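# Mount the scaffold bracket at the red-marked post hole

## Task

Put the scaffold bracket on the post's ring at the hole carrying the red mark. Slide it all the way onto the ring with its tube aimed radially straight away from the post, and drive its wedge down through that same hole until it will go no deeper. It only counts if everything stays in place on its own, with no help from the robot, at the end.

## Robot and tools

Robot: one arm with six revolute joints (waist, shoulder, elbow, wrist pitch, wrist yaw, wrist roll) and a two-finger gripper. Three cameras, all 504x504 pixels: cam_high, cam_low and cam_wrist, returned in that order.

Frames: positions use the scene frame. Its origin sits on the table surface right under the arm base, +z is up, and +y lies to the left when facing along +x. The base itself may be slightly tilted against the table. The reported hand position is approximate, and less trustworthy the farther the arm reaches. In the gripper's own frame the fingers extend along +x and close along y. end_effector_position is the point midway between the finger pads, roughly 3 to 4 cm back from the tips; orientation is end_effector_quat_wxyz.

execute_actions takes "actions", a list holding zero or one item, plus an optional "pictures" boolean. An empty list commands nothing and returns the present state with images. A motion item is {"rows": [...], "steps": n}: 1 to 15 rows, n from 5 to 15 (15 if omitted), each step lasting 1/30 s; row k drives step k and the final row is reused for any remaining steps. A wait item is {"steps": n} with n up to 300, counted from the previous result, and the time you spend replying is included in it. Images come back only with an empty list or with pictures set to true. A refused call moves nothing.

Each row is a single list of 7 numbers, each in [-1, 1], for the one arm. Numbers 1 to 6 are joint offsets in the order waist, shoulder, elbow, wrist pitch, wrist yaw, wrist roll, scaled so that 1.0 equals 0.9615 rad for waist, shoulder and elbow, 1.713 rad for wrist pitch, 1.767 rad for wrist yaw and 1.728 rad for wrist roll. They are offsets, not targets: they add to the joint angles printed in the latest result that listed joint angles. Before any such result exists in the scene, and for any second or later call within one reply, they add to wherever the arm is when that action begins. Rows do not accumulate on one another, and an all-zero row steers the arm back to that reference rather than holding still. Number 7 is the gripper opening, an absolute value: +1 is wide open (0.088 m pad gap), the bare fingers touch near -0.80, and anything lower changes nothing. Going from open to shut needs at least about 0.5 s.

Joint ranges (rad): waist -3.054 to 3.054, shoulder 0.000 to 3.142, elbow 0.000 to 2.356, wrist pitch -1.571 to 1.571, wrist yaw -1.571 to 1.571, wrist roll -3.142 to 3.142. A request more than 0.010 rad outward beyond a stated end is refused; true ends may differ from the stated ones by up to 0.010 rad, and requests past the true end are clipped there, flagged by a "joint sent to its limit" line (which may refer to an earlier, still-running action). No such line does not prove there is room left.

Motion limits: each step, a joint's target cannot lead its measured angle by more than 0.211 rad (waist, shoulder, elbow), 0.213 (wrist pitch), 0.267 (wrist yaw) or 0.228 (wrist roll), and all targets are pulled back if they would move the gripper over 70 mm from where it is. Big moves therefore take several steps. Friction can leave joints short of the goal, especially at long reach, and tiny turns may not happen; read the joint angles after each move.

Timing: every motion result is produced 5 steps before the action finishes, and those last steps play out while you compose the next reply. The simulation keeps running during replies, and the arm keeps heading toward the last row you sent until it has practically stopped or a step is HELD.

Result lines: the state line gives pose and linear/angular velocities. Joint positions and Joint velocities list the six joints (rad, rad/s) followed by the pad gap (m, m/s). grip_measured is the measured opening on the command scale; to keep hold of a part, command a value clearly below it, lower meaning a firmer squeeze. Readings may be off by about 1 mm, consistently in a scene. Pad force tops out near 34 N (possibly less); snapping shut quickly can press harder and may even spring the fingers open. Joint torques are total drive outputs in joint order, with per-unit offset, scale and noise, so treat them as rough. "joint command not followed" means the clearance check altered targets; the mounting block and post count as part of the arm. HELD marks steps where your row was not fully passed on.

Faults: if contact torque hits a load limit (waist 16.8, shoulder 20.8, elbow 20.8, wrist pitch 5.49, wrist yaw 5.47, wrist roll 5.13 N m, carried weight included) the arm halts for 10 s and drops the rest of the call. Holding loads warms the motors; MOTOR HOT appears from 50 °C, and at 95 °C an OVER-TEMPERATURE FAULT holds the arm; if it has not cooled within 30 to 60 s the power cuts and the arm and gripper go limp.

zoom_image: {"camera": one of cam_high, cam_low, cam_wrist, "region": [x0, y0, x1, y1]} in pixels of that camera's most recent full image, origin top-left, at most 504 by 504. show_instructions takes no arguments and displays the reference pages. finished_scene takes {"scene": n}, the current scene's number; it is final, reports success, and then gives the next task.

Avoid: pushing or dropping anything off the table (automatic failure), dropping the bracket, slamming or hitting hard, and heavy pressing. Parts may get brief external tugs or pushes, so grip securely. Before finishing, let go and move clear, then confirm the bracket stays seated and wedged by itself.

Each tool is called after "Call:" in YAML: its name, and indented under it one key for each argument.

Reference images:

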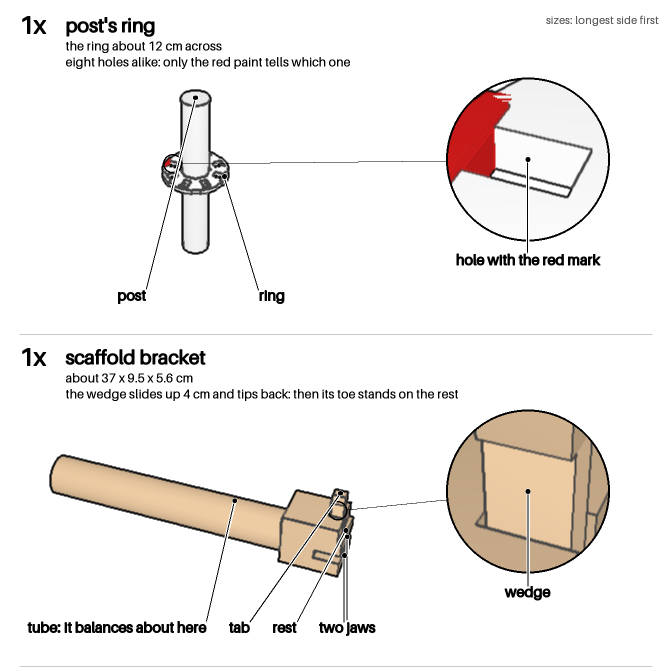

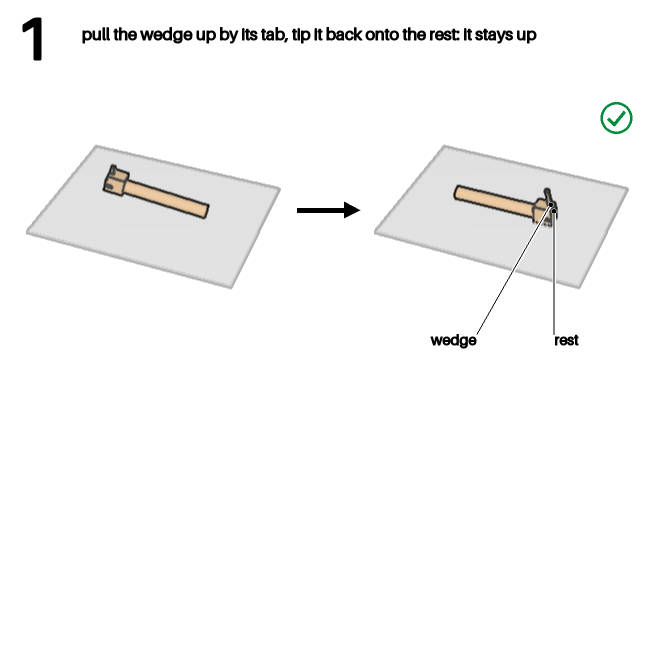

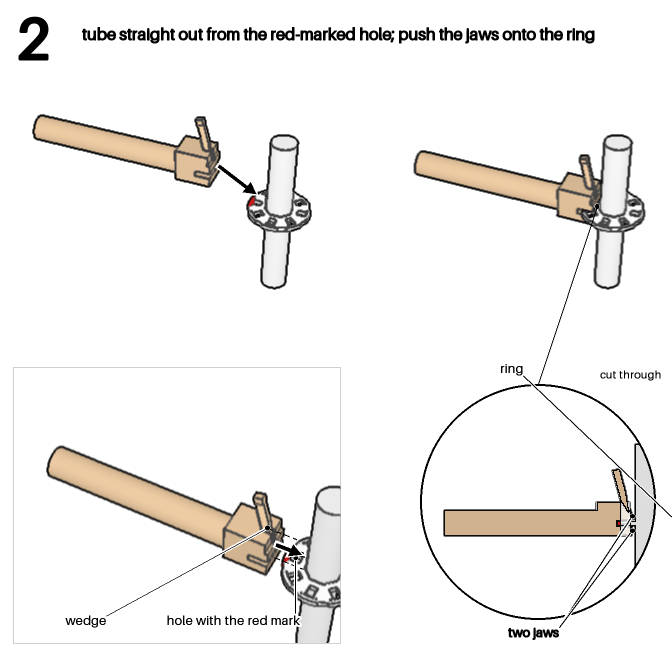

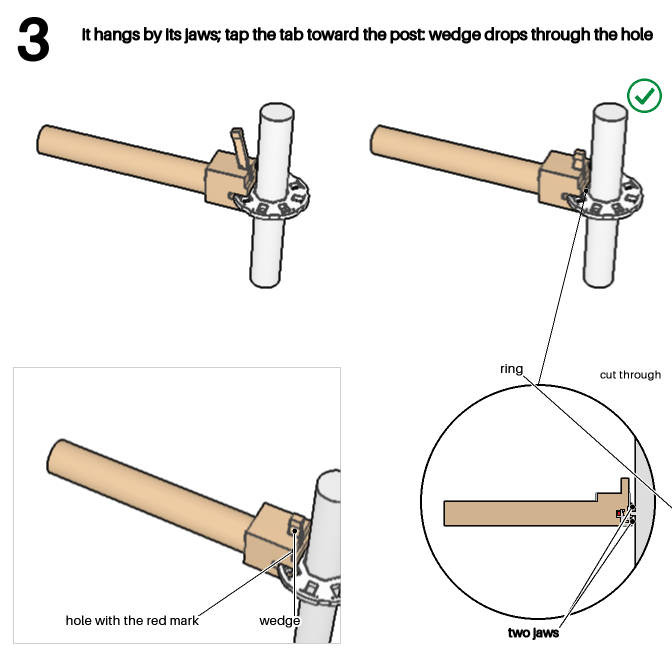

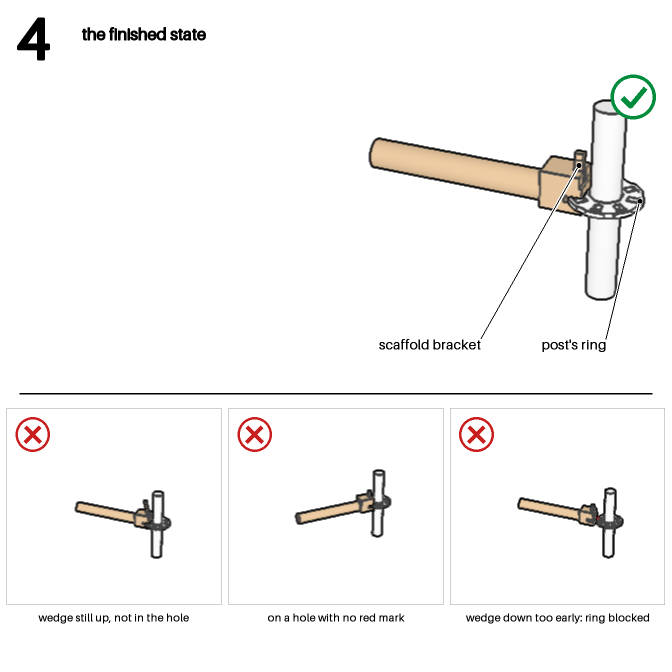

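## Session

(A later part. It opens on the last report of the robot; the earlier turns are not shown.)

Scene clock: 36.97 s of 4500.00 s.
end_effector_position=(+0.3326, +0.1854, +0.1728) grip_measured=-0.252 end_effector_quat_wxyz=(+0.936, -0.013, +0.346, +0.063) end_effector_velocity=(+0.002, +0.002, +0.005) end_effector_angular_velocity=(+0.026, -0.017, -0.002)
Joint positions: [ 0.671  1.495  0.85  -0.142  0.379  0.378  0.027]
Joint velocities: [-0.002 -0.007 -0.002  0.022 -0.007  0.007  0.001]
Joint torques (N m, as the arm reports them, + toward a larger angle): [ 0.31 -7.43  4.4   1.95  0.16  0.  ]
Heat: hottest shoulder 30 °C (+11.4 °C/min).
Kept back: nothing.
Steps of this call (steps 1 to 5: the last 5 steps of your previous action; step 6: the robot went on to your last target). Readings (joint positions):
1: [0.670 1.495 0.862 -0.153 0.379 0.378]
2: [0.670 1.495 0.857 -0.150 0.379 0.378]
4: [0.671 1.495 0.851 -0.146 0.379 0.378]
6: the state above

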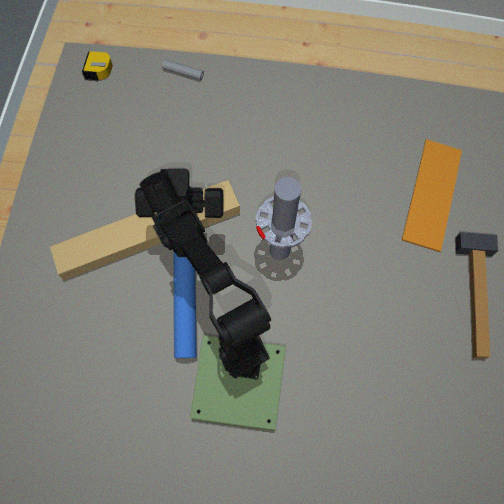

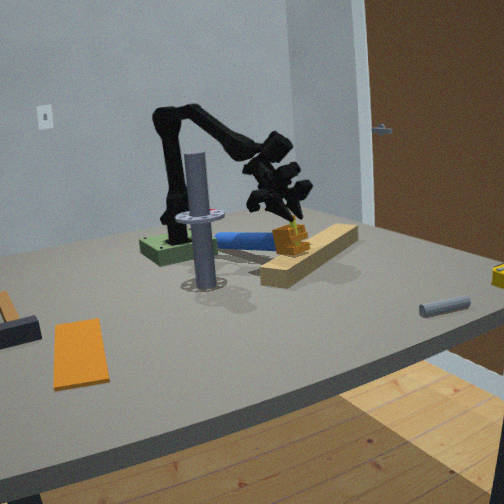

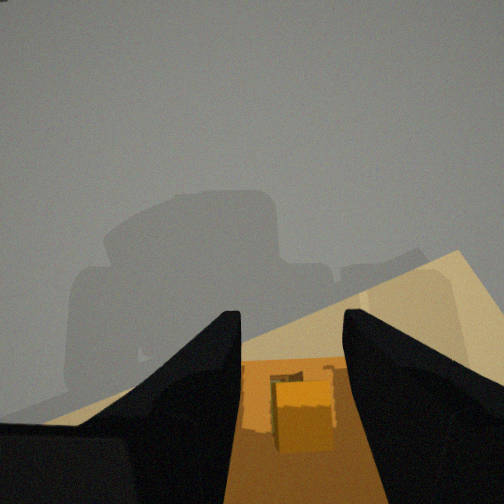

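Call:
execute_actions:
  actions:
    - {"rows": [[0, 0, 0, 0, 0, 0, -0.7]], "steps": 15}
  pictures: true

Call:
zoom_image:
  camera: "cam_low"
  region: [250, 170, 350, 260]

Scene clock: 37.43 s of 4500.00 s.
end_effector_position=(+0.3329, +0.1854, +0.1736) grip_measured=-0.548 end_effector_quat_wxyz=(+0.937, -0.012, +0.344, +0.062) end_effector_velocity=(-0.001, +0.002, -0.000) end_effector_angular_velocity=(+0.005, +0.011, +0.018)
Joint positions: [ 0.671  1.494  0.85  -0.14   0.38   0.378  0.012]
Joint velocities: [-0.002 -0.002  0.002 -0.007 -0.022 -0.007 -0.   ]
Joint torques (N m, as the arm reports them, + toward a larger angle): [-0.04 -6.35  5.31  1.69  0.12 -0.02]
Heat: hottest shoulder 30 °C (+11.2 °C/min).
Steps of this call (steps 1 to 4: the robot went on to your last target; steps 5 to 14: the first 10 steps of this action). Readings (joint positions):
5: [0.671 1.494 0.850 -0.140 0.380 0.378]
6: [0.671 1.494 0.850 -0.140 0.380 0.378]
8: [0.671 1.494 0.850 -0.140 0.380 0.378]
12: [0.671 1.494 0.850 -0.140 0.380 0.378]
14: the state above

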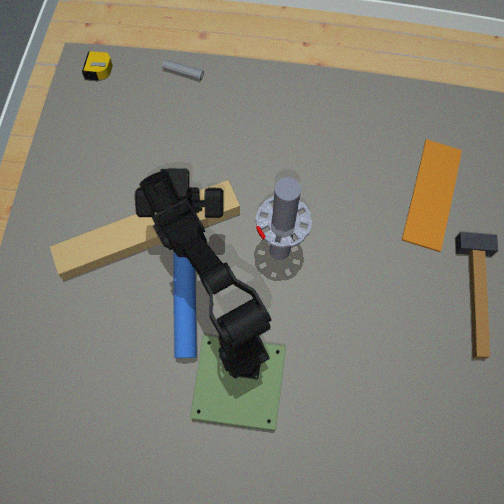

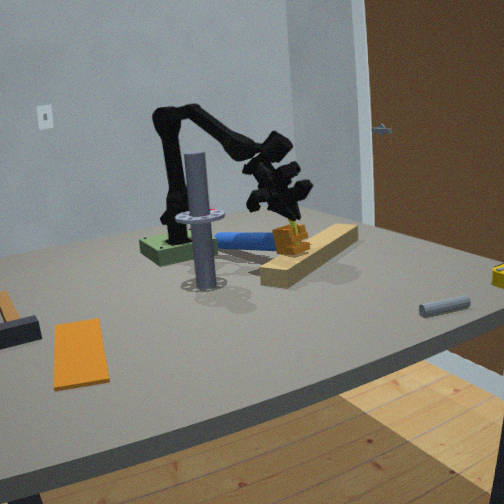

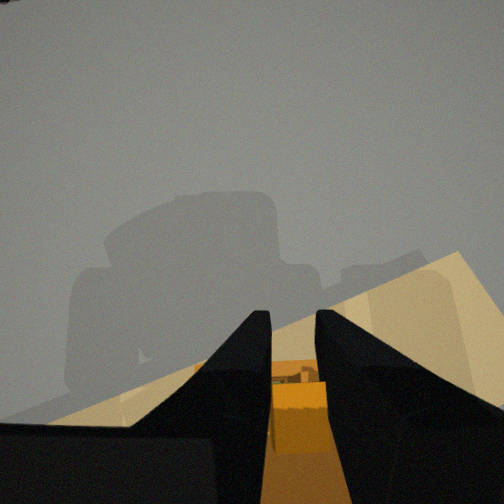

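Region (250, 170, 350, 260) of cam_low's 504x504 image, scaled by 5.040, with more detail than that image has; it fills the top 454 rows of this view, and the rest is white.

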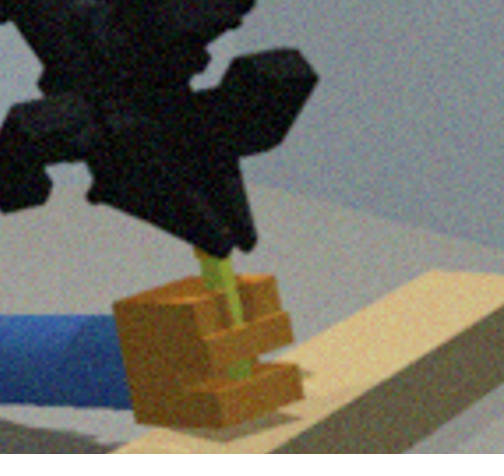

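Call:
execute_actions:
  actions:
    - {"rows": [[-0.005,0.012,0.014,-0.001,0,0,-0.7],[-0.009,0.024,0.027,-0.002,0,0,-0.7],[-0.014,0.035,0.04,-0.003,0,0,-0.7],[-0.019,0.047,0.054,-0.004,0,0,-0.7],[-0.024,0.059,0.068,-0.005,0,0,-0.7],[-0.028,0.071,0.081,-0.006,0,0,-0.7],[-0.033,0.083,0.095,-0.007,0,0,-0.7],[-0.038,0.094,0.108,-0.008,0,0,-0.7],[-0.042,0.106,0.122,-0.009,0,0,-0.7],[-0.047,0.118,0.135,-0.01,0,0,-0.7]], "steps": 15}

Call:
execute_actions:
  actions:
    - {"steps": 6}

Scene clock: 38.20 s of 4500.00 s.
end_effector_position=(+0.3534, +0.1881, +0.1773) grip_measured=-0.547 end_effector_quat_wxyz=(+0.937, -0.008, +0.345, +0.050) end_effector_velocity=(+0.100, +0.008, +0.016) end_effector_angular_velocity=(+0.005, -0.003, -0.124)
Joint positions: [ 0.645  1.565  0.934 -0.156  0.38   0.377  0.012]
Joint velocities: [-0.134  0.325  0.383 -0.051 -0.007 -0.007 -0.001]
Joint torques (N m, as the arm reports them, + toward a larger angle): [-0.78 -5.54  6.53  2.06  0.18  0.03]
Heat: hottest shoulder 30 °C (+11.0 °C/min).
Steps of this call (steps 1 to 5: the last 5 steps of your previous action; steps 6 to 13: the robot went on to your last target; steps 14 to 23: the first 10 steps of this action). Readings (joint positions):
14: [0.671 1.494 0.850 -0.140 0.380 0.378]
15: [0.671 1.496 0.852 -0.142 0.380 0.378]
17: [0.669 1.504 0.864 -0.150 0.380 0.377]
21: [0.654 1.543 0.908 -0.153 0.380 0.377]
23: the state above

Scene clock: 38.40 s of 4500.00 s.
end_effector_position=(+0.3617, +0.1884, +0.1781) grip_measured=-0.547 end_effector_quat_wxyz=(+0.937, -0.006, +0.345, +0.045) end_effector_velocity=(+0.003, +0.000, -0.009) end_effector_angular_velocity=(-0.011, +0.033, -0.007)
Joint positions: [ 0.633  1.592  0.965 -0.159  0.379  0.377  0.012]
Joint velocities: [-0.007  0.037  0.022 -0.022 -0.007  0.007 -0.   ]
Joint torques (N m, as the arm reports them, + toward a larger angle): [-0.76 -5.96  6.46  1.96  0.18  0.03]
Heat: hottest shoulder 30 °C (+10.9 °C/min).
Kept back: nothing.
Steps of this call (steps 1 to 5: the last 5 steps of your previous action; step 6: the robot went on to your last target). Readings (joint positions):
1: [0.641 1.574 0.945 -0.158 0.379 0.377]
2: [0.638 1.582 0.953 -0.158 0.379 0.377]
4: [0.634 1.589 0.961 -0.158 0.379 0.377]
6: the state above

Call:
execute_actions:
  actions:
    - {"rows": [[0.001,-0.009,0.006,-0.008,0,0,-0.7],[0.002,-0.017,0.012,-0.016,0,0,-0.7],[0.003,-0.026,0.019,-0.025,0,0,-0.7],[0.004,-0.034,0.025,-0.033,0,0,-0.7],[0.006,-0.043,0.031,-0.041,0,0,-0.7],[0.007,-0.051,0.037,-0.05,0,0,-0.7],[0.008,-0.06,0.044,-0.058,0,0,-0.7],[0.009,-0.068,0.05,-0.066,0,0,-0.7]], "steps": 15}

Call:
execute_actions:
  actions:
    - {"steps": 6}
  pictures: true

Call:
zoom_image:
  camera: "cam_low"
  region: [250, 170, 350, 260]

Scene clock: 39.03 s of 4500.00 s.
end_effector_position=(+0.3545, +0.1854, +0.1946) grip_measured=-0.547 end_effector_quat_wxyz=(+0.935, -0.009, +0.351, +0.045) end_effector_velocity=(-0.017, -0.009, +0.075) end_effector_angular_velocity=(+0.026, -0.052, +0.022)
Joint positions: [ 0.637  1.546  0.997 -0.253  0.379  0.379  0.012]
Joint velocities: [ 0.002 -0.188  0.09  -0.212 -0.007 -0.022 -0.   ]
Joint torques (N m, as the arm reports them, + toward a larger angle): [ 0.33 -7.63  6.17  1.68  0.17 -0.1 ]
Heat: hottest shoulder 30 °C (+10.8 °C/min).
Steps of this call (steps 1 to 9: the robot went on to your last target; steps 10 to 19: the first 10 steps of this action). Readings (joint positions):
10: [0.633 1.596 0.968 -0.161 0.379 0.377]
11: [0.633 1.595 0.968 -0.162 0.379 0.377]
13: [0.633 1.589 0.973 -0.180 0.379 0.379]
17: [0.636 1.560 0.989 -0.233 0.379 0.379]
19: the state above

Scene clock: 39.23 s of 4500.00 s.
end_effector_position=(+0.3537, +0.1850, +0.1984) grip_measured=-0.547 end_effector_quat_wxyz=(+0.935, -0.009, +0.350, +0.046) end_effector_velocity=(-0.005, +0.002, -0.002) end_effector_angular_velocity=(+0.002, +0.032, +0.013)
Joint positions: [ 0.638  1.537  1.003 -0.265  0.379  0.379  0.012]
Joint velocities: [ 0.002 -0.002  0.007 -0.037 -0.022  0.007 -0.   ]
Joint torques (N m, as the arm reports them, + toward a larger angle): [ 0.46 -8.15  6.21  1.44  0.16 -0.06]
Heat: hottest shoulder 30 °C (+10.7 °C/min).
Kept back: nothing.
Steps of this call (steps 1 to 5: the last 5 steps of your previous action; step 6: the robot went on to your last target). Readings (joint positions):
1: [0.637 1.541 0.999 -0.258 0.379 0.379]
2: [0.637 1.538 1.001 -0.261 0.379 0.379]
4: [0.638 1.537 1.002 -0.264 0.379 0.379]
6: the state above

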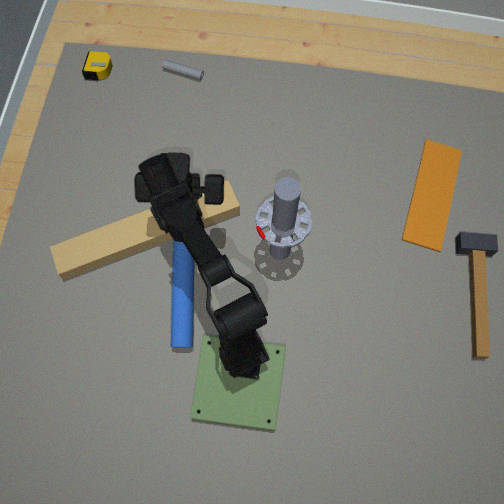

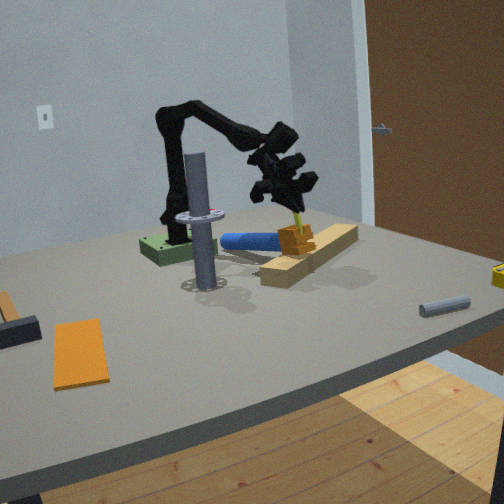

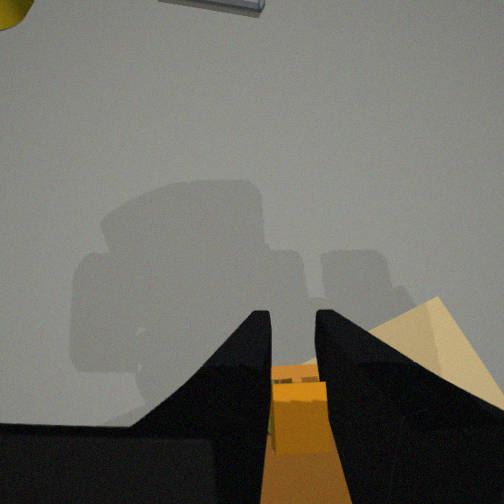

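Region (250, 170, 350, 260) of cam_low's 504x504 image, scaled by 5.040, with more detail than that image has; it fills the top 454 rows of this view, and the rest is white.

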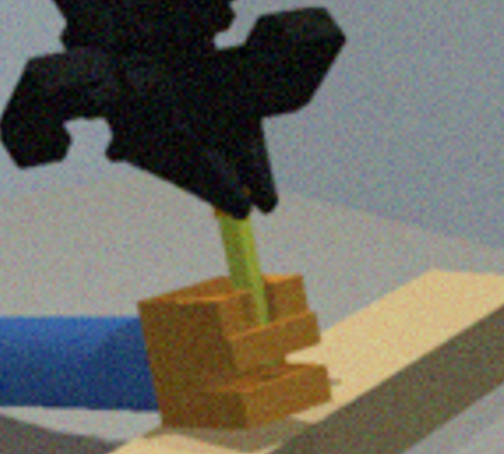

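Call:
execute_actions:
  actions:
    - {"rows": [[0.002,-0.022,0.018,-0.022,0,0,-0.7]], "steps": 10}

Call:
execute_actions:
  actions:
    - {"steps": 6}
  pictures: true

Call:
zoom_image:
  camera: "cam_low"
  region: [250, 170, 350, 260]

Scene clock: 39.63 s of 4500.00 s.
end_effector_position=(+0.3513, +0.1833, +0.2009) grip_measured=-0.547 end_effector_quat_wxyz=(+0.934, -0.011, +0.354, +0.044) end_effector_velocity=(-0.006, -0.004, +0.015) end_effector_angular_velocity=(-0.011, -0.002, +0.002)
Joint positions: [ 0.638  1.527  1.01  -0.293  0.379  0.379  0.012]
Joint velocities: [ 0.002 -0.042  0.022 -0.066  0.007 -0.007 -0.   ]
Joint torques (N m, as the arm reports them, + toward a larger angle): [ 0.08 -8.03  6.21  1.47  0.16 -0.03]
Heat: hottest shoulder 30 °C (+10.6 °C/min).
Steps of this call (steps 1 to 7: the robot went on to your last target; steps 8 to 12: the first 5 steps of this action). Readings (joint positions):
8: [0.638 1.535 1.006 -0.272 0.379 0.379]
9: [0.638 1.533 1.008 -0.281 0.379 0.379]
11: [0.638 1.528 1.010 -0.290 0.379 0.379]
12: the state above

Scene clock: 39.83 s of 4500.00 s.
end_effector_position=(+0.3510, +0.1833, +0.2019) grip_measured=-0.547 end_effector_quat_wxyz=(+0.934, -0.012, +0.354, +0.045) end_effector_velocity=(-0.008, -0.003, -0.007) end_effector_angular_velocity=(-0.020, +0.046, +0.018)
Joint positions: [ 0.638  1.525  1.013 -0.297  0.379  0.379  0.012]
Joint velocities: [-0.002 -0.007 -0.002 -0.051 -0.022 -0.007 -0.   ]
Joint torques (N m, as the arm reports them, + toward a larger angle): [ 0.14 -8.12  6.2   1.43  0.15 -0.02]
Heat: hottest shoulder 30 °C (+10.5 °C/min).
Kept back: nothing.
Steps of this call (steps 1 to 5: the last 5 steps of your previous action; step 6: the robot went on to your last target). Readings (joint positions):
1: [0.638 1.526 1.011 -0.294 0.379 0.379]
2: [0.638 1.525 1.011 -0.295 0.379 0.379]
4: [0.638 1.525 1.012 -0.296 0.379 0.379]
6: the state above

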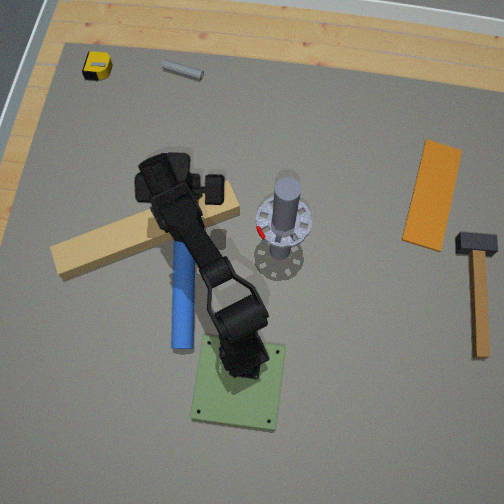

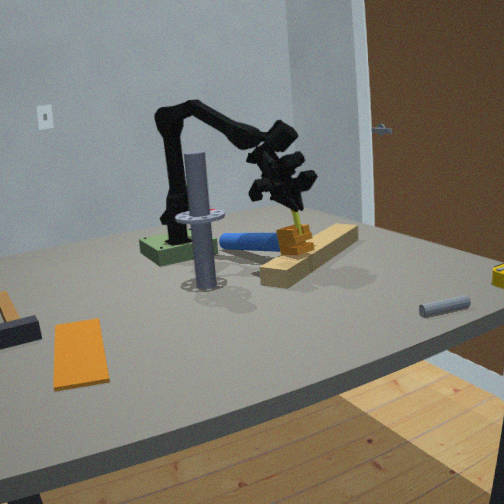

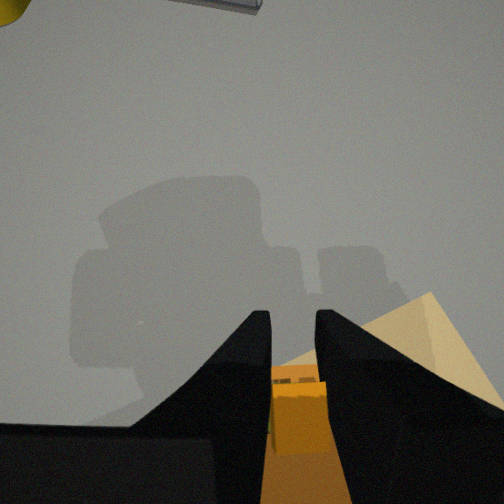

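Region (250, 170, 350, 260) of cam_low's 504x504 image, scaled by 5.040, with more detail than that image has; it fills the top 454 rows of this view, and the rest is white.

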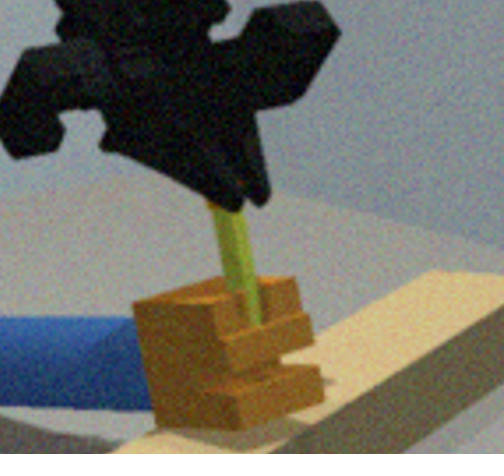

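Call:
execute_actions:
  actions:
    - {"rows": [[0.002,-0.011,0.008,-0.011,0,0,-0.7],[0.003,-0.022,0.016,-0.022,0,0,-0.7],[0.004,-0.033,0.025,-0.033,0,0,-0.7]], "steps": 10}

Call:
execute_actions:
  actions:
    - {"steps": 6}
  pictures: true

Call:
zoom_image:
  camera: "cam_low"
  region: [250, 170, 350, 260]

Scene clock: 40.50 s of 4500.00 s.
end_effector_position=(+0.3472, +0.1808, +0.2050) grip_measured=-0.547 end_effector_quat_wxyz=(+0.932, -0.015, +0.361, +0.043) end_effector_velocity=(-0.013, -0.007, +0.052) end_effector_angular_velocity=(+0.040, -0.037, +0.018)
Joint positions: [ 0.638  1.511  1.021 -0.335  0.379  0.38   0.012]
Joint velocities: [-0.002 -0.134  0.061 -0.139 -0.022 -0.007 -0.   ]
Joint torques (N m, as the arm reports them, + toward a larger angle): [ 0.15 -7.85  6.32  1.5   0.16 -0.06]
Heat: hottest shoulder 30 °C (+10.4 °C/min).
Steps of this call (steps 1 to 15: the robot went on to your last target; steps 16 to 20: the first 5 steps of this action). Readings (joint positions):
16: [0.638 1.525 1.013 -0.299 0.379 0.379]
17: [0.638 1.523 1.014 -0.306 0.379 0.380]
19: [0.638 1.516 1.019 -0.328 0.379 0.380]
20: the state above

Scene clock: 40.70 s of 4500.00 s.
end_effector_position=(+0.3463, +0.1803, +0.2087) grip_measured=-0.547 end_effector_quat_wxyz=(+0.932, -0.014, +0.359, +0.043) end_effector_velocity=(+0.001, +0.003, +0.004) end_effector_angular_velocity=(+0.009, -0.011, +0.012)
Joint positions: [ 0.639  1.503  1.027 -0.347  0.379  0.38   0.012]
Joint velocities: [ 0.002 -0.002  0.007  0.007 -0.007 -0.007 -0.   ]
Joint torques (N m, as the arm reports them, + toward a larger angle): [ 0.21 -7.89  6.23  1.38  0.15 -0.04]
Heat: hottest shoulder 30 °C (+10.3 °C/min).
Kept back: nothing.
Steps of this call (steps 1 to 5: the last 5 steps of your previous action; step 6: the robot went on to your last target). Readings (joint positions):
1: [0.639 1.508 1.023 -0.340 0.379 0.380]
2: [0.639 1.505 1.025 -0.343 0.379 0.380]
4: [0.639 1.503 1.027 -0.346 0.379 0.380]
6: the state above

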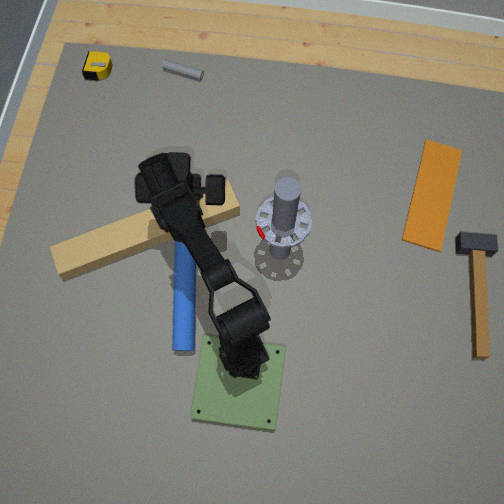

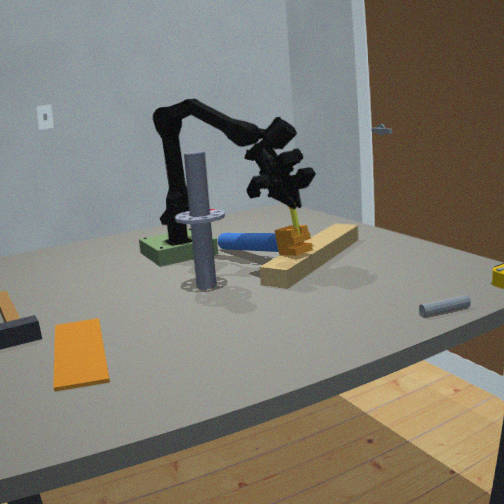

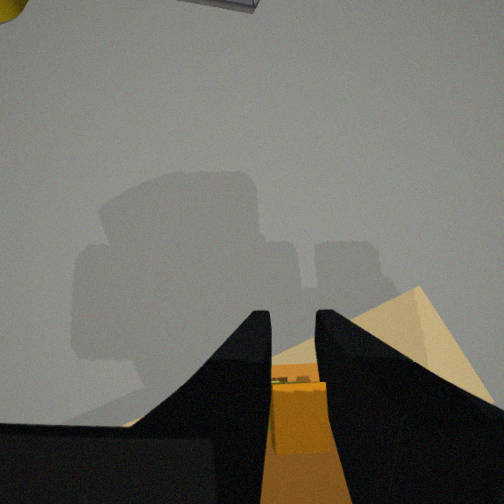

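Region (250, 170, 350, 260) of cam_low's 504x504 image, scaled by 5.040, with more detail than that image has; it fills the top 454 rows of this view, and the rest is white.

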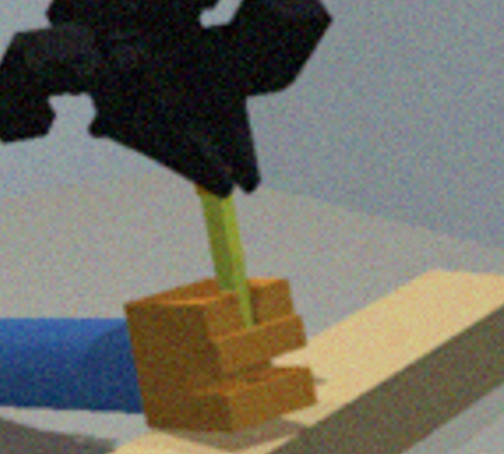

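Call:
execute_actions:
  actions:
    - {"rows": [[0.006,-0.02,-0.02,0,0,0,-0.7],[0.012,-0.04,-0.04,0,0,0,-0.7],[0.016,-0.058,-0.058,0,0,0,-0.7]], "steps": 10}

Call:
execute_actions:
  actions:
    - {"steps": 6}
  pictures: true

Call:
zoom_image:
  camera: "cam_low"
  region: [250, 170, 350, 260]

Scene clock: 41.67 s of 4500.00 s.
end_effector_position=(+0.3389, +0.1782, +0.2099) grip_measured=-0.547 end_effector_quat_wxyz=(+0.933, -0.014, +0.357, +0.047) end_effector_velocity=(-0.057, -0.014, +0.003) end_effector_angular_velocity=(+0.011, -0.015, +0.066)
Joint positions: [ 0.646  1.469  0.999 -0.346  0.38   0.38   0.012]
Joint velocities: [ 0.056 -0.237 -0.208 -0.007 -0.007 -0.007 -0.   ]
Joint torques (N m, as the arm reports them, + toward a larger angle): [ 0.21 -7.13  4.8   1.62  0.13 -0.01]
Heat: hottest shoulder 30 °C (+10.1 °C/min).
Steps of this call (steps 1 to 24: the robot went on to your last target; steps 25 to 29: the first 5 steps of this action). Readings (joint positions):
25: [0.640 1.501 1.028 -0.350 0.380 0.380]
26: [0.641 1.497 1.024 -0.349 0.380 0.380]
28: [0.644 1.479 1.007 -0.346 0.380 0.380]
29: the state above

Scene clock: 41.87 s of 4500.00 s.
end_effector_position=(+0.3353, +0.1774, +0.2091) grip_measured=-0.547 end_effector_quat_wxyz=(+0.933, -0.015, +0.357, +0.049) end_effector_velocity=(-0.009, -0.002, -0.010) end_effector_angular_velocity=(-0.023, +0.032, +0.017)
Joint positions: [ 0.65   1.457  0.985 -0.346  0.38   0.381  0.012]
Joint velocities: [ 0.007 -0.012 -0.027 -0.022 -0.007 -0.007 -0.   ]
Joint torques (N m, as the arm reports them, + toward a larger angle): [ 0.28 -7.54  4.54  1.72  0.14 -0.04]
Heat: hottest shoulder 30 °C (+10.0 °C/min).
Kept back: nothing.
Steps of this call (steps 1 to 5: the last 5 steps of your previous action; step 6: the robot went on to your last target). Readings (joint positions):
1: [0.648 1.464 0.994 -0.346 0.380 0.380]
2: [0.649 1.460 0.990 -0.346 0.380 0.380]
4: [0.649 1.458 0.987 -0.346 0.380 0.380]
6: the state above

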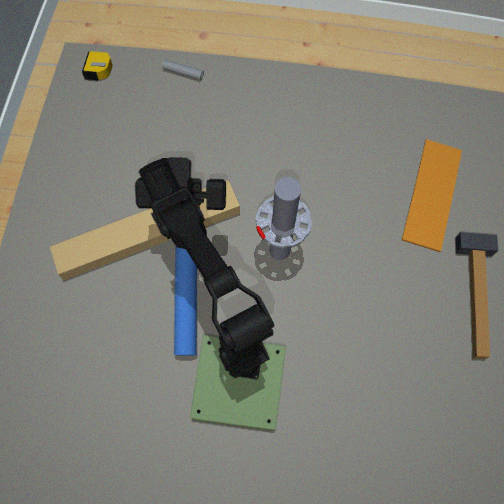

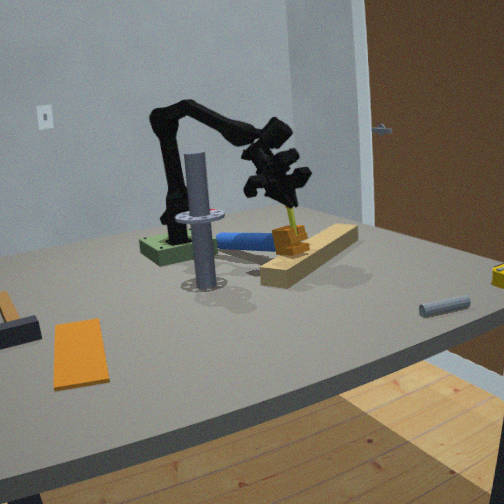

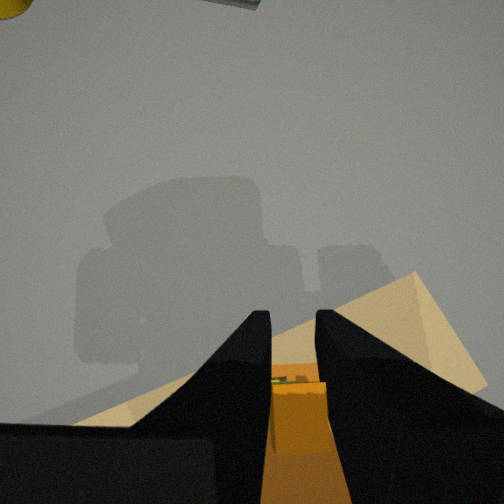

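Region (250, 170, 350, 260) of cam_low's 504x504 image, scaled by 5.040, with more detail than that image has; it fills the top 454 rows of this view, and the rest is white.

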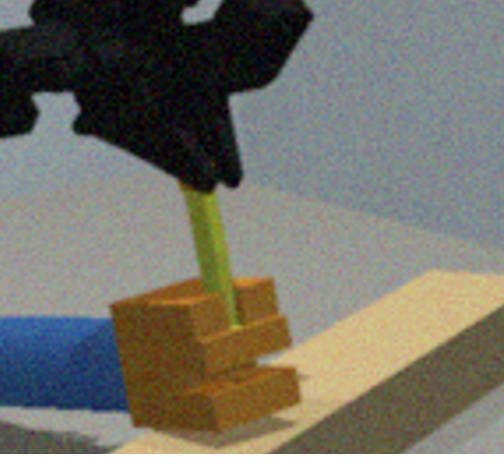

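Call:
execute_actions:
  actions:
    - {"rows": [[0,0,0,0,0,0,-0.9],[0.007,-0.008,-0.025,0.021,0.008,-0.002,-0.9],[0.014,-0.017,-0.05,0.041,0.016,-0.004,-0.9],[0.021,-0.025,-0.075,0.062,0.024,-0.006,-0.9],[0.028,-0.034,-0.1,0.083,0.032,-0.008,-0.9],[0.035,-0.042,-0.125,0.103,0.04,-0.01,-0.9],[0.043,-0.051,-0.15,0.124,0.048,-0.013,-0.9],[0.05,-0.059,-0.175,0.145,0.056,-0.015,-0.9],[0.057,-0.068,-0.2,0.166,0.064,-0.017,-0.9],[0.064,-0.076,-0.225,0.186,0.072,-0.019,-0.9],[0.071,-0.085,-0.25,0.207,0.08,-0.021,-0.9]], "steps": 15}

Call:
execute_actions:
  actions:
    - {"steps": 8}
  pictures: true

Call:
zoom_image:
  camera: "cam_low"
  region: [250, 170, 350, 260]

Scene clock: 43.13 s of 4500.00 s.
end_effector_position=(+0.3307, +0.1789, +0.2028) grip_measured=-0.547 end_effector_quat_wxyz=(+0.954, -0.014, +0.296, +0.046) end_effector_velocity=(-0.030, -0.011, -0.007) end_effector_angular_velocity=(+0.058, -0.624, -0.065)
Joint positions: [ 0.691  1.416  0.838 -0.122  0.464  0.358  0.012]
Joint velocities: [ 0.173 -0.232 -0.672  1.018  0.403 -0.125  0.   ]
Joint torques (N m, as the arm reports them, + toward a larger angle): [ 0.09 -7.51  4.63  2.18  0.47 -0.05]
Heat: hottest shoulder 30 °C (+9.7 °C/min).
Steps of this call (steps 1 to 28: the robot went on to your last target; steps 29 to 38: the first 10 steps of this action). Readings (joint positions):
29: [0.652 1.455 0.982 -0.346 0.380 0.381]
30: [0.652 1.455 0.981 -0.344 0.380 0.381]
32: [0.657 1.451 0.960 -0.308 0.391 0.378]
36: [0.680 1.430 0.881 -0.190 0.437 0.366]
38: the state above

Scene clock: 43.40 s of 4500.00 s.
end_effector_position=(+0.3255, +0.1771, +0.2012) grip_measured=-0.548 end_effector_quat_wxyz=(+0.964, -0.009, +0.263, +0.043) end_effector_velocity=(-0.000, -0.001, +0.002) end_effector_angular_velocity=(+0.029, -0.063, -0.007)
Joint positions: [ 0.714  1.388  0.757 -0.006  0.511  0.348  0.012]
Joint velocities: [ 0.007 -0.017 -0.056  0.11   0.022 -0.007  0.   ]
Joint torques (N m, as the arm reports them, + toward a larger angle): [ 0.25 -7.16  4.78  2.31  0.49 -0.07]
Heat: hottest shoulder 30 °C (+9.7 °C/min).
Kept back: nothing.
Steps of this call (steps 1 to 5: the last 5 steps of your previous action; steps 6 to 8: the robot went on to your last target). Readings (joint positions):
1: [0.697 1.408 0.815 -0.089 0.478 0.355]
2: [0.703 1.401 0.796 -0.062 0.490 0.353]
4: [0.709 1.392 0.773 -0.031 0.502 0.351]
8: the state above

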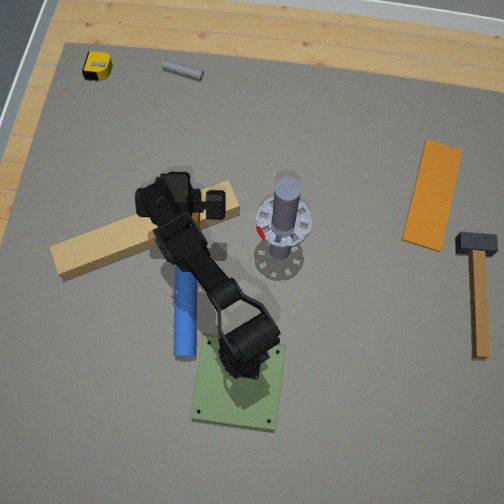

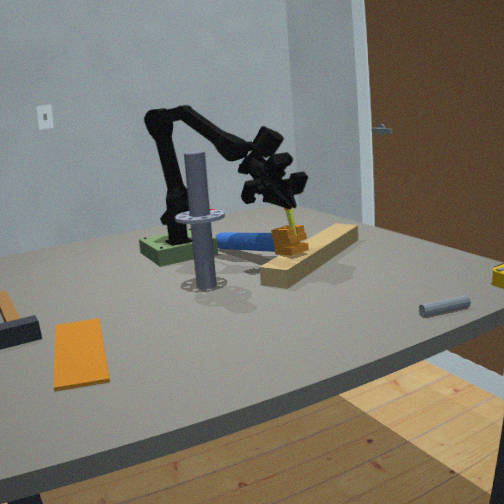

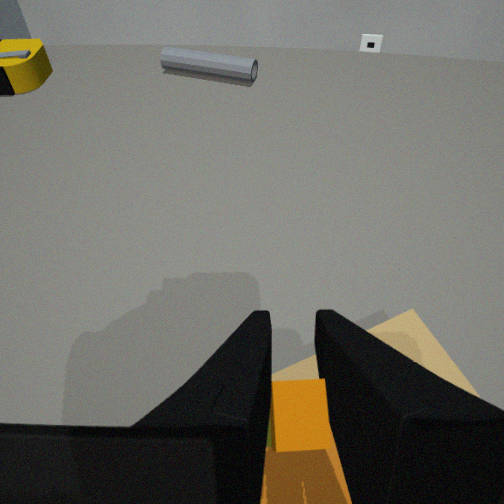

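Region (250, 170, 350, 260) of cam_low's 504x504 image, scaled by 5.040, with more detail than that image has; it fills the top 454 rows of this view, and the rest is white.

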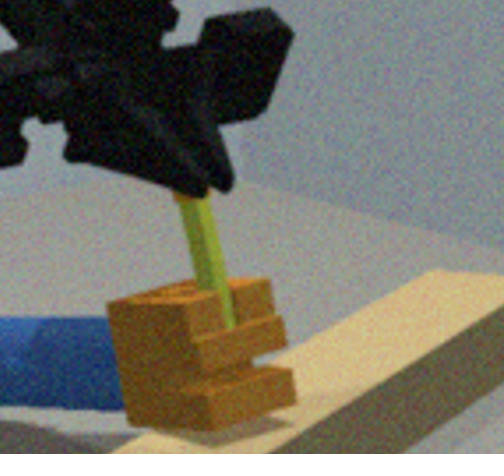

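Call:
execute_actions:
  actions:
    - {"rows": [[0,0,0,0,0,0,-0.6],[0,0,0,0,0,0,-0.56],[0,0,0,0,0,0,-0.53],[0,0,0,0,0,0,-0.5],[0,0,0,0,0,0,-0.47],[0,0,0,0,0,0,-0.44],[0,0,0,0,0,0,-0.4],[0,0,0,0,0,0,-0.35]], "steps": 15}

Call:
execute_actions:
  actions:
    - {"steps": 8}
  pictures: true

Call:
zoom_image:
  camera: "cam_low"
  region: [250, 170, 350, 260]

Scene clock: 44.07 s of 4500.00 s.
end_effector_position=(+0.3247, +0.1763, +0.2001) grip_measured=-0.407 end_effector_quat_wxyz=(+0.964, -0.011, +0.263, +0.041) end_effector_velocity=(-0.001, -0.001, -0.002) end_effector_angular_velocity=(-0.008, +0.008, +0.007)
Joint positions: [ 0.714  1.386  0.752 -0.004  0.515  0.347  0.019]
Joint velocities: [-0.002 -0.002 -0.002 -0.007 -0.007 -0.007  0.03 ]
Joint torques (N m, as the arm reports them, + toward a larger angle): [-0.13 -5.64  5.82  1.82  0.05  0.02]
Heat: hottest shoulder 30 °C (+9.5 °C/min).
Steps of this call (steps 1 to 10: the robot went on to your last target; steps 11 to 20: the first 10 steps of this action). Readings (joint positions):
11: [0.715 1.386 0.752 0.003 0.515 0.347]
12: [0.715 1.386 0.752 0.003 0.515 0.347]
14: [0.715 1.386 0.752 0.002 0.515 0.347]
18: [0.715 1.387 0.752 -0.003 0.515 0.347]
20: the state above

Scene clock: 44.33 s of 4500.00 s.
end_effector_position=(+0.3248, +0.1763, +0.1999) grip_measured=-0.354 end_effector_quat_wxyz=(+0.964, -0.011, +0.263, +0.041) end_effector_velocity=(-0.003, +0.000, -0.006) end_effector_angular_velocity=(-0.014, +0.028, +0.019)
Joint positions: [ 0.714  1.387  0.752 -0.004  0.515  0.347  0.022]
Joint velocities: [-0.002  0.002 -0.002 -0.022 -0.022 -0.007  0.002]
Joint torques (N m, as the arm reports them, + toward a larger angle): [-0.19 -5.63  5.88  1.79  0.02  0.01]
Heat: hottest shoulder 30 °C (+9.5 °C/min).
Kept back: nothing.
Steps of this call (steps 1 to 5: the last 5 steps of your previous action; steps 6 to 8: the robot went on to your last target). Readings (joint positions):
1: [0.714 1.386 0.752 -0.004 0.515 0.347]
2: [0.714 1.386 0.752 -0.004 0.515 0.347]
4: [0.714 1.386 0.752 -0.004 0.515 0.347]
8: the state above

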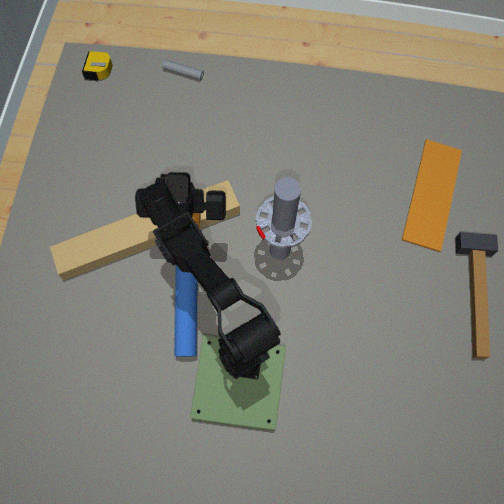

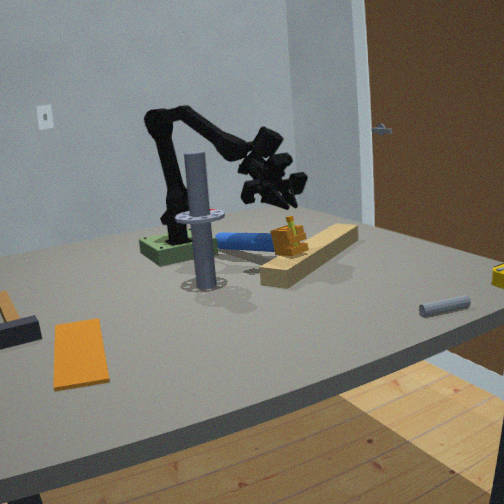

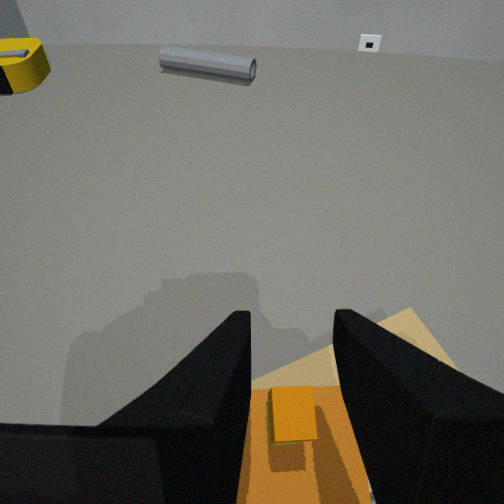

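Region (250, 170, 350, 260) of cam_low's 504x504 image, scaled by 5.040, with more detail than that image has; it fills the top 454 rows of this view, and the rest is white.

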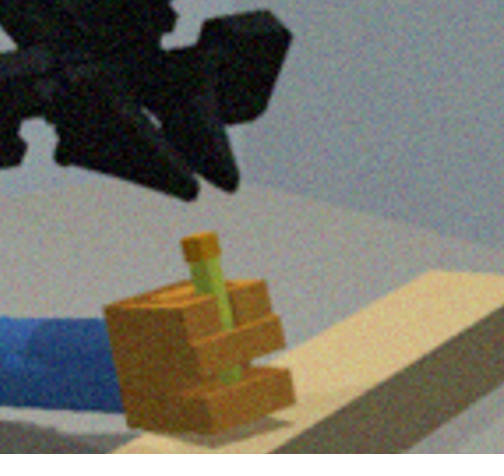

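Call:
execute_actions:
  actions: []

Scene clock: 45.23 s of 4500.00 s.
end_effector_position=(+0.3247, +0.1763, +0.2001) grip_measured=-0.350 end_effector_quat_wxyz=(+0.964, -0.011, +0.263, +0.041) end_effector_velocity=(-0.001, -0.001, -0.003) end_effector_angular_velocity=(-0.011, +0.012, +0.007)
Joint positions: [ 0.714  1.386  0.752 -0.004  0.515  0.347  0.022]
Joint velocities: [-0.002  0.002 -0.002 -0.007 -0.007 -0.007  0.   ]
Joint torques (N m, as the arm reports them, + toward a larger angle): [-0.16 -5.65  5.91  1.77  0.02  0.  ]
Heat: hottest shoulder 30 °C (+9.3 °C/min).
Kept back: nothing.
Steps of this call (steps 1 to 15: the robot went on to your last target; steps 16 to 27: nothing new was sent). Readings (joint positions):
1: [0.714 1.386 0.752 -0.004 0.515 0.347]
2: [0.714 1.386 0.752 -0.004 0.515 0.347]
4: [0.714 1.386 0.752 -0.004 0.515 0.347]
8: [0.714 1.386 0.752 -0.004 0.515 0.347]
27: the state above
The arm was judged still, so your last target was given up. Only a new action makes it travel on or press farther. Fingers that are still opening or closing keep moving.

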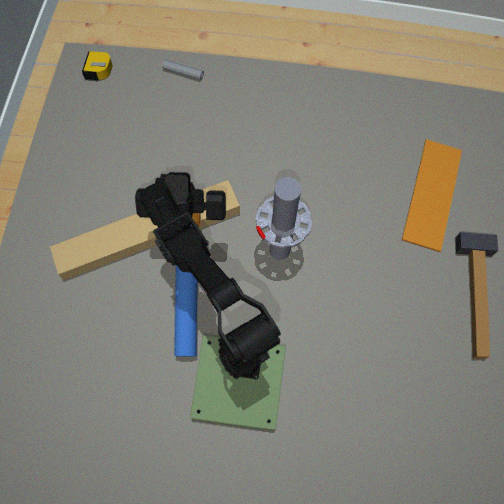

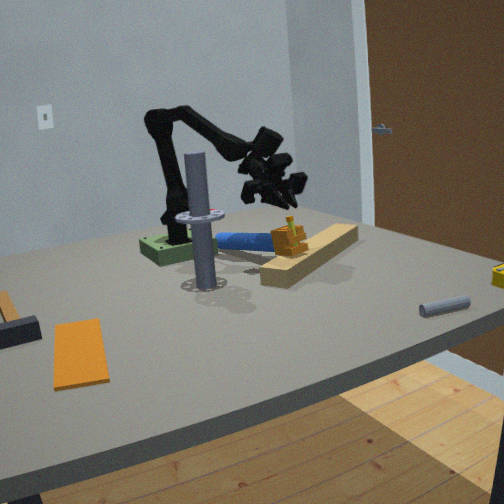

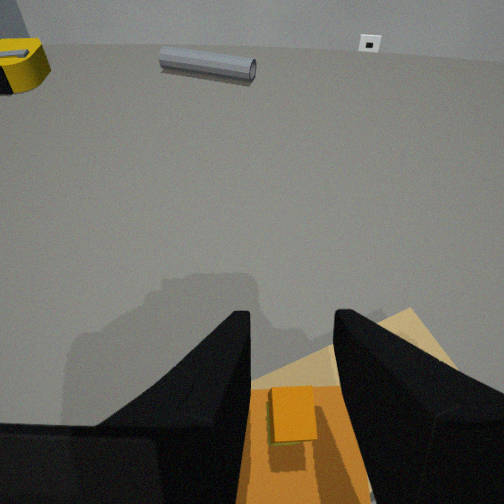

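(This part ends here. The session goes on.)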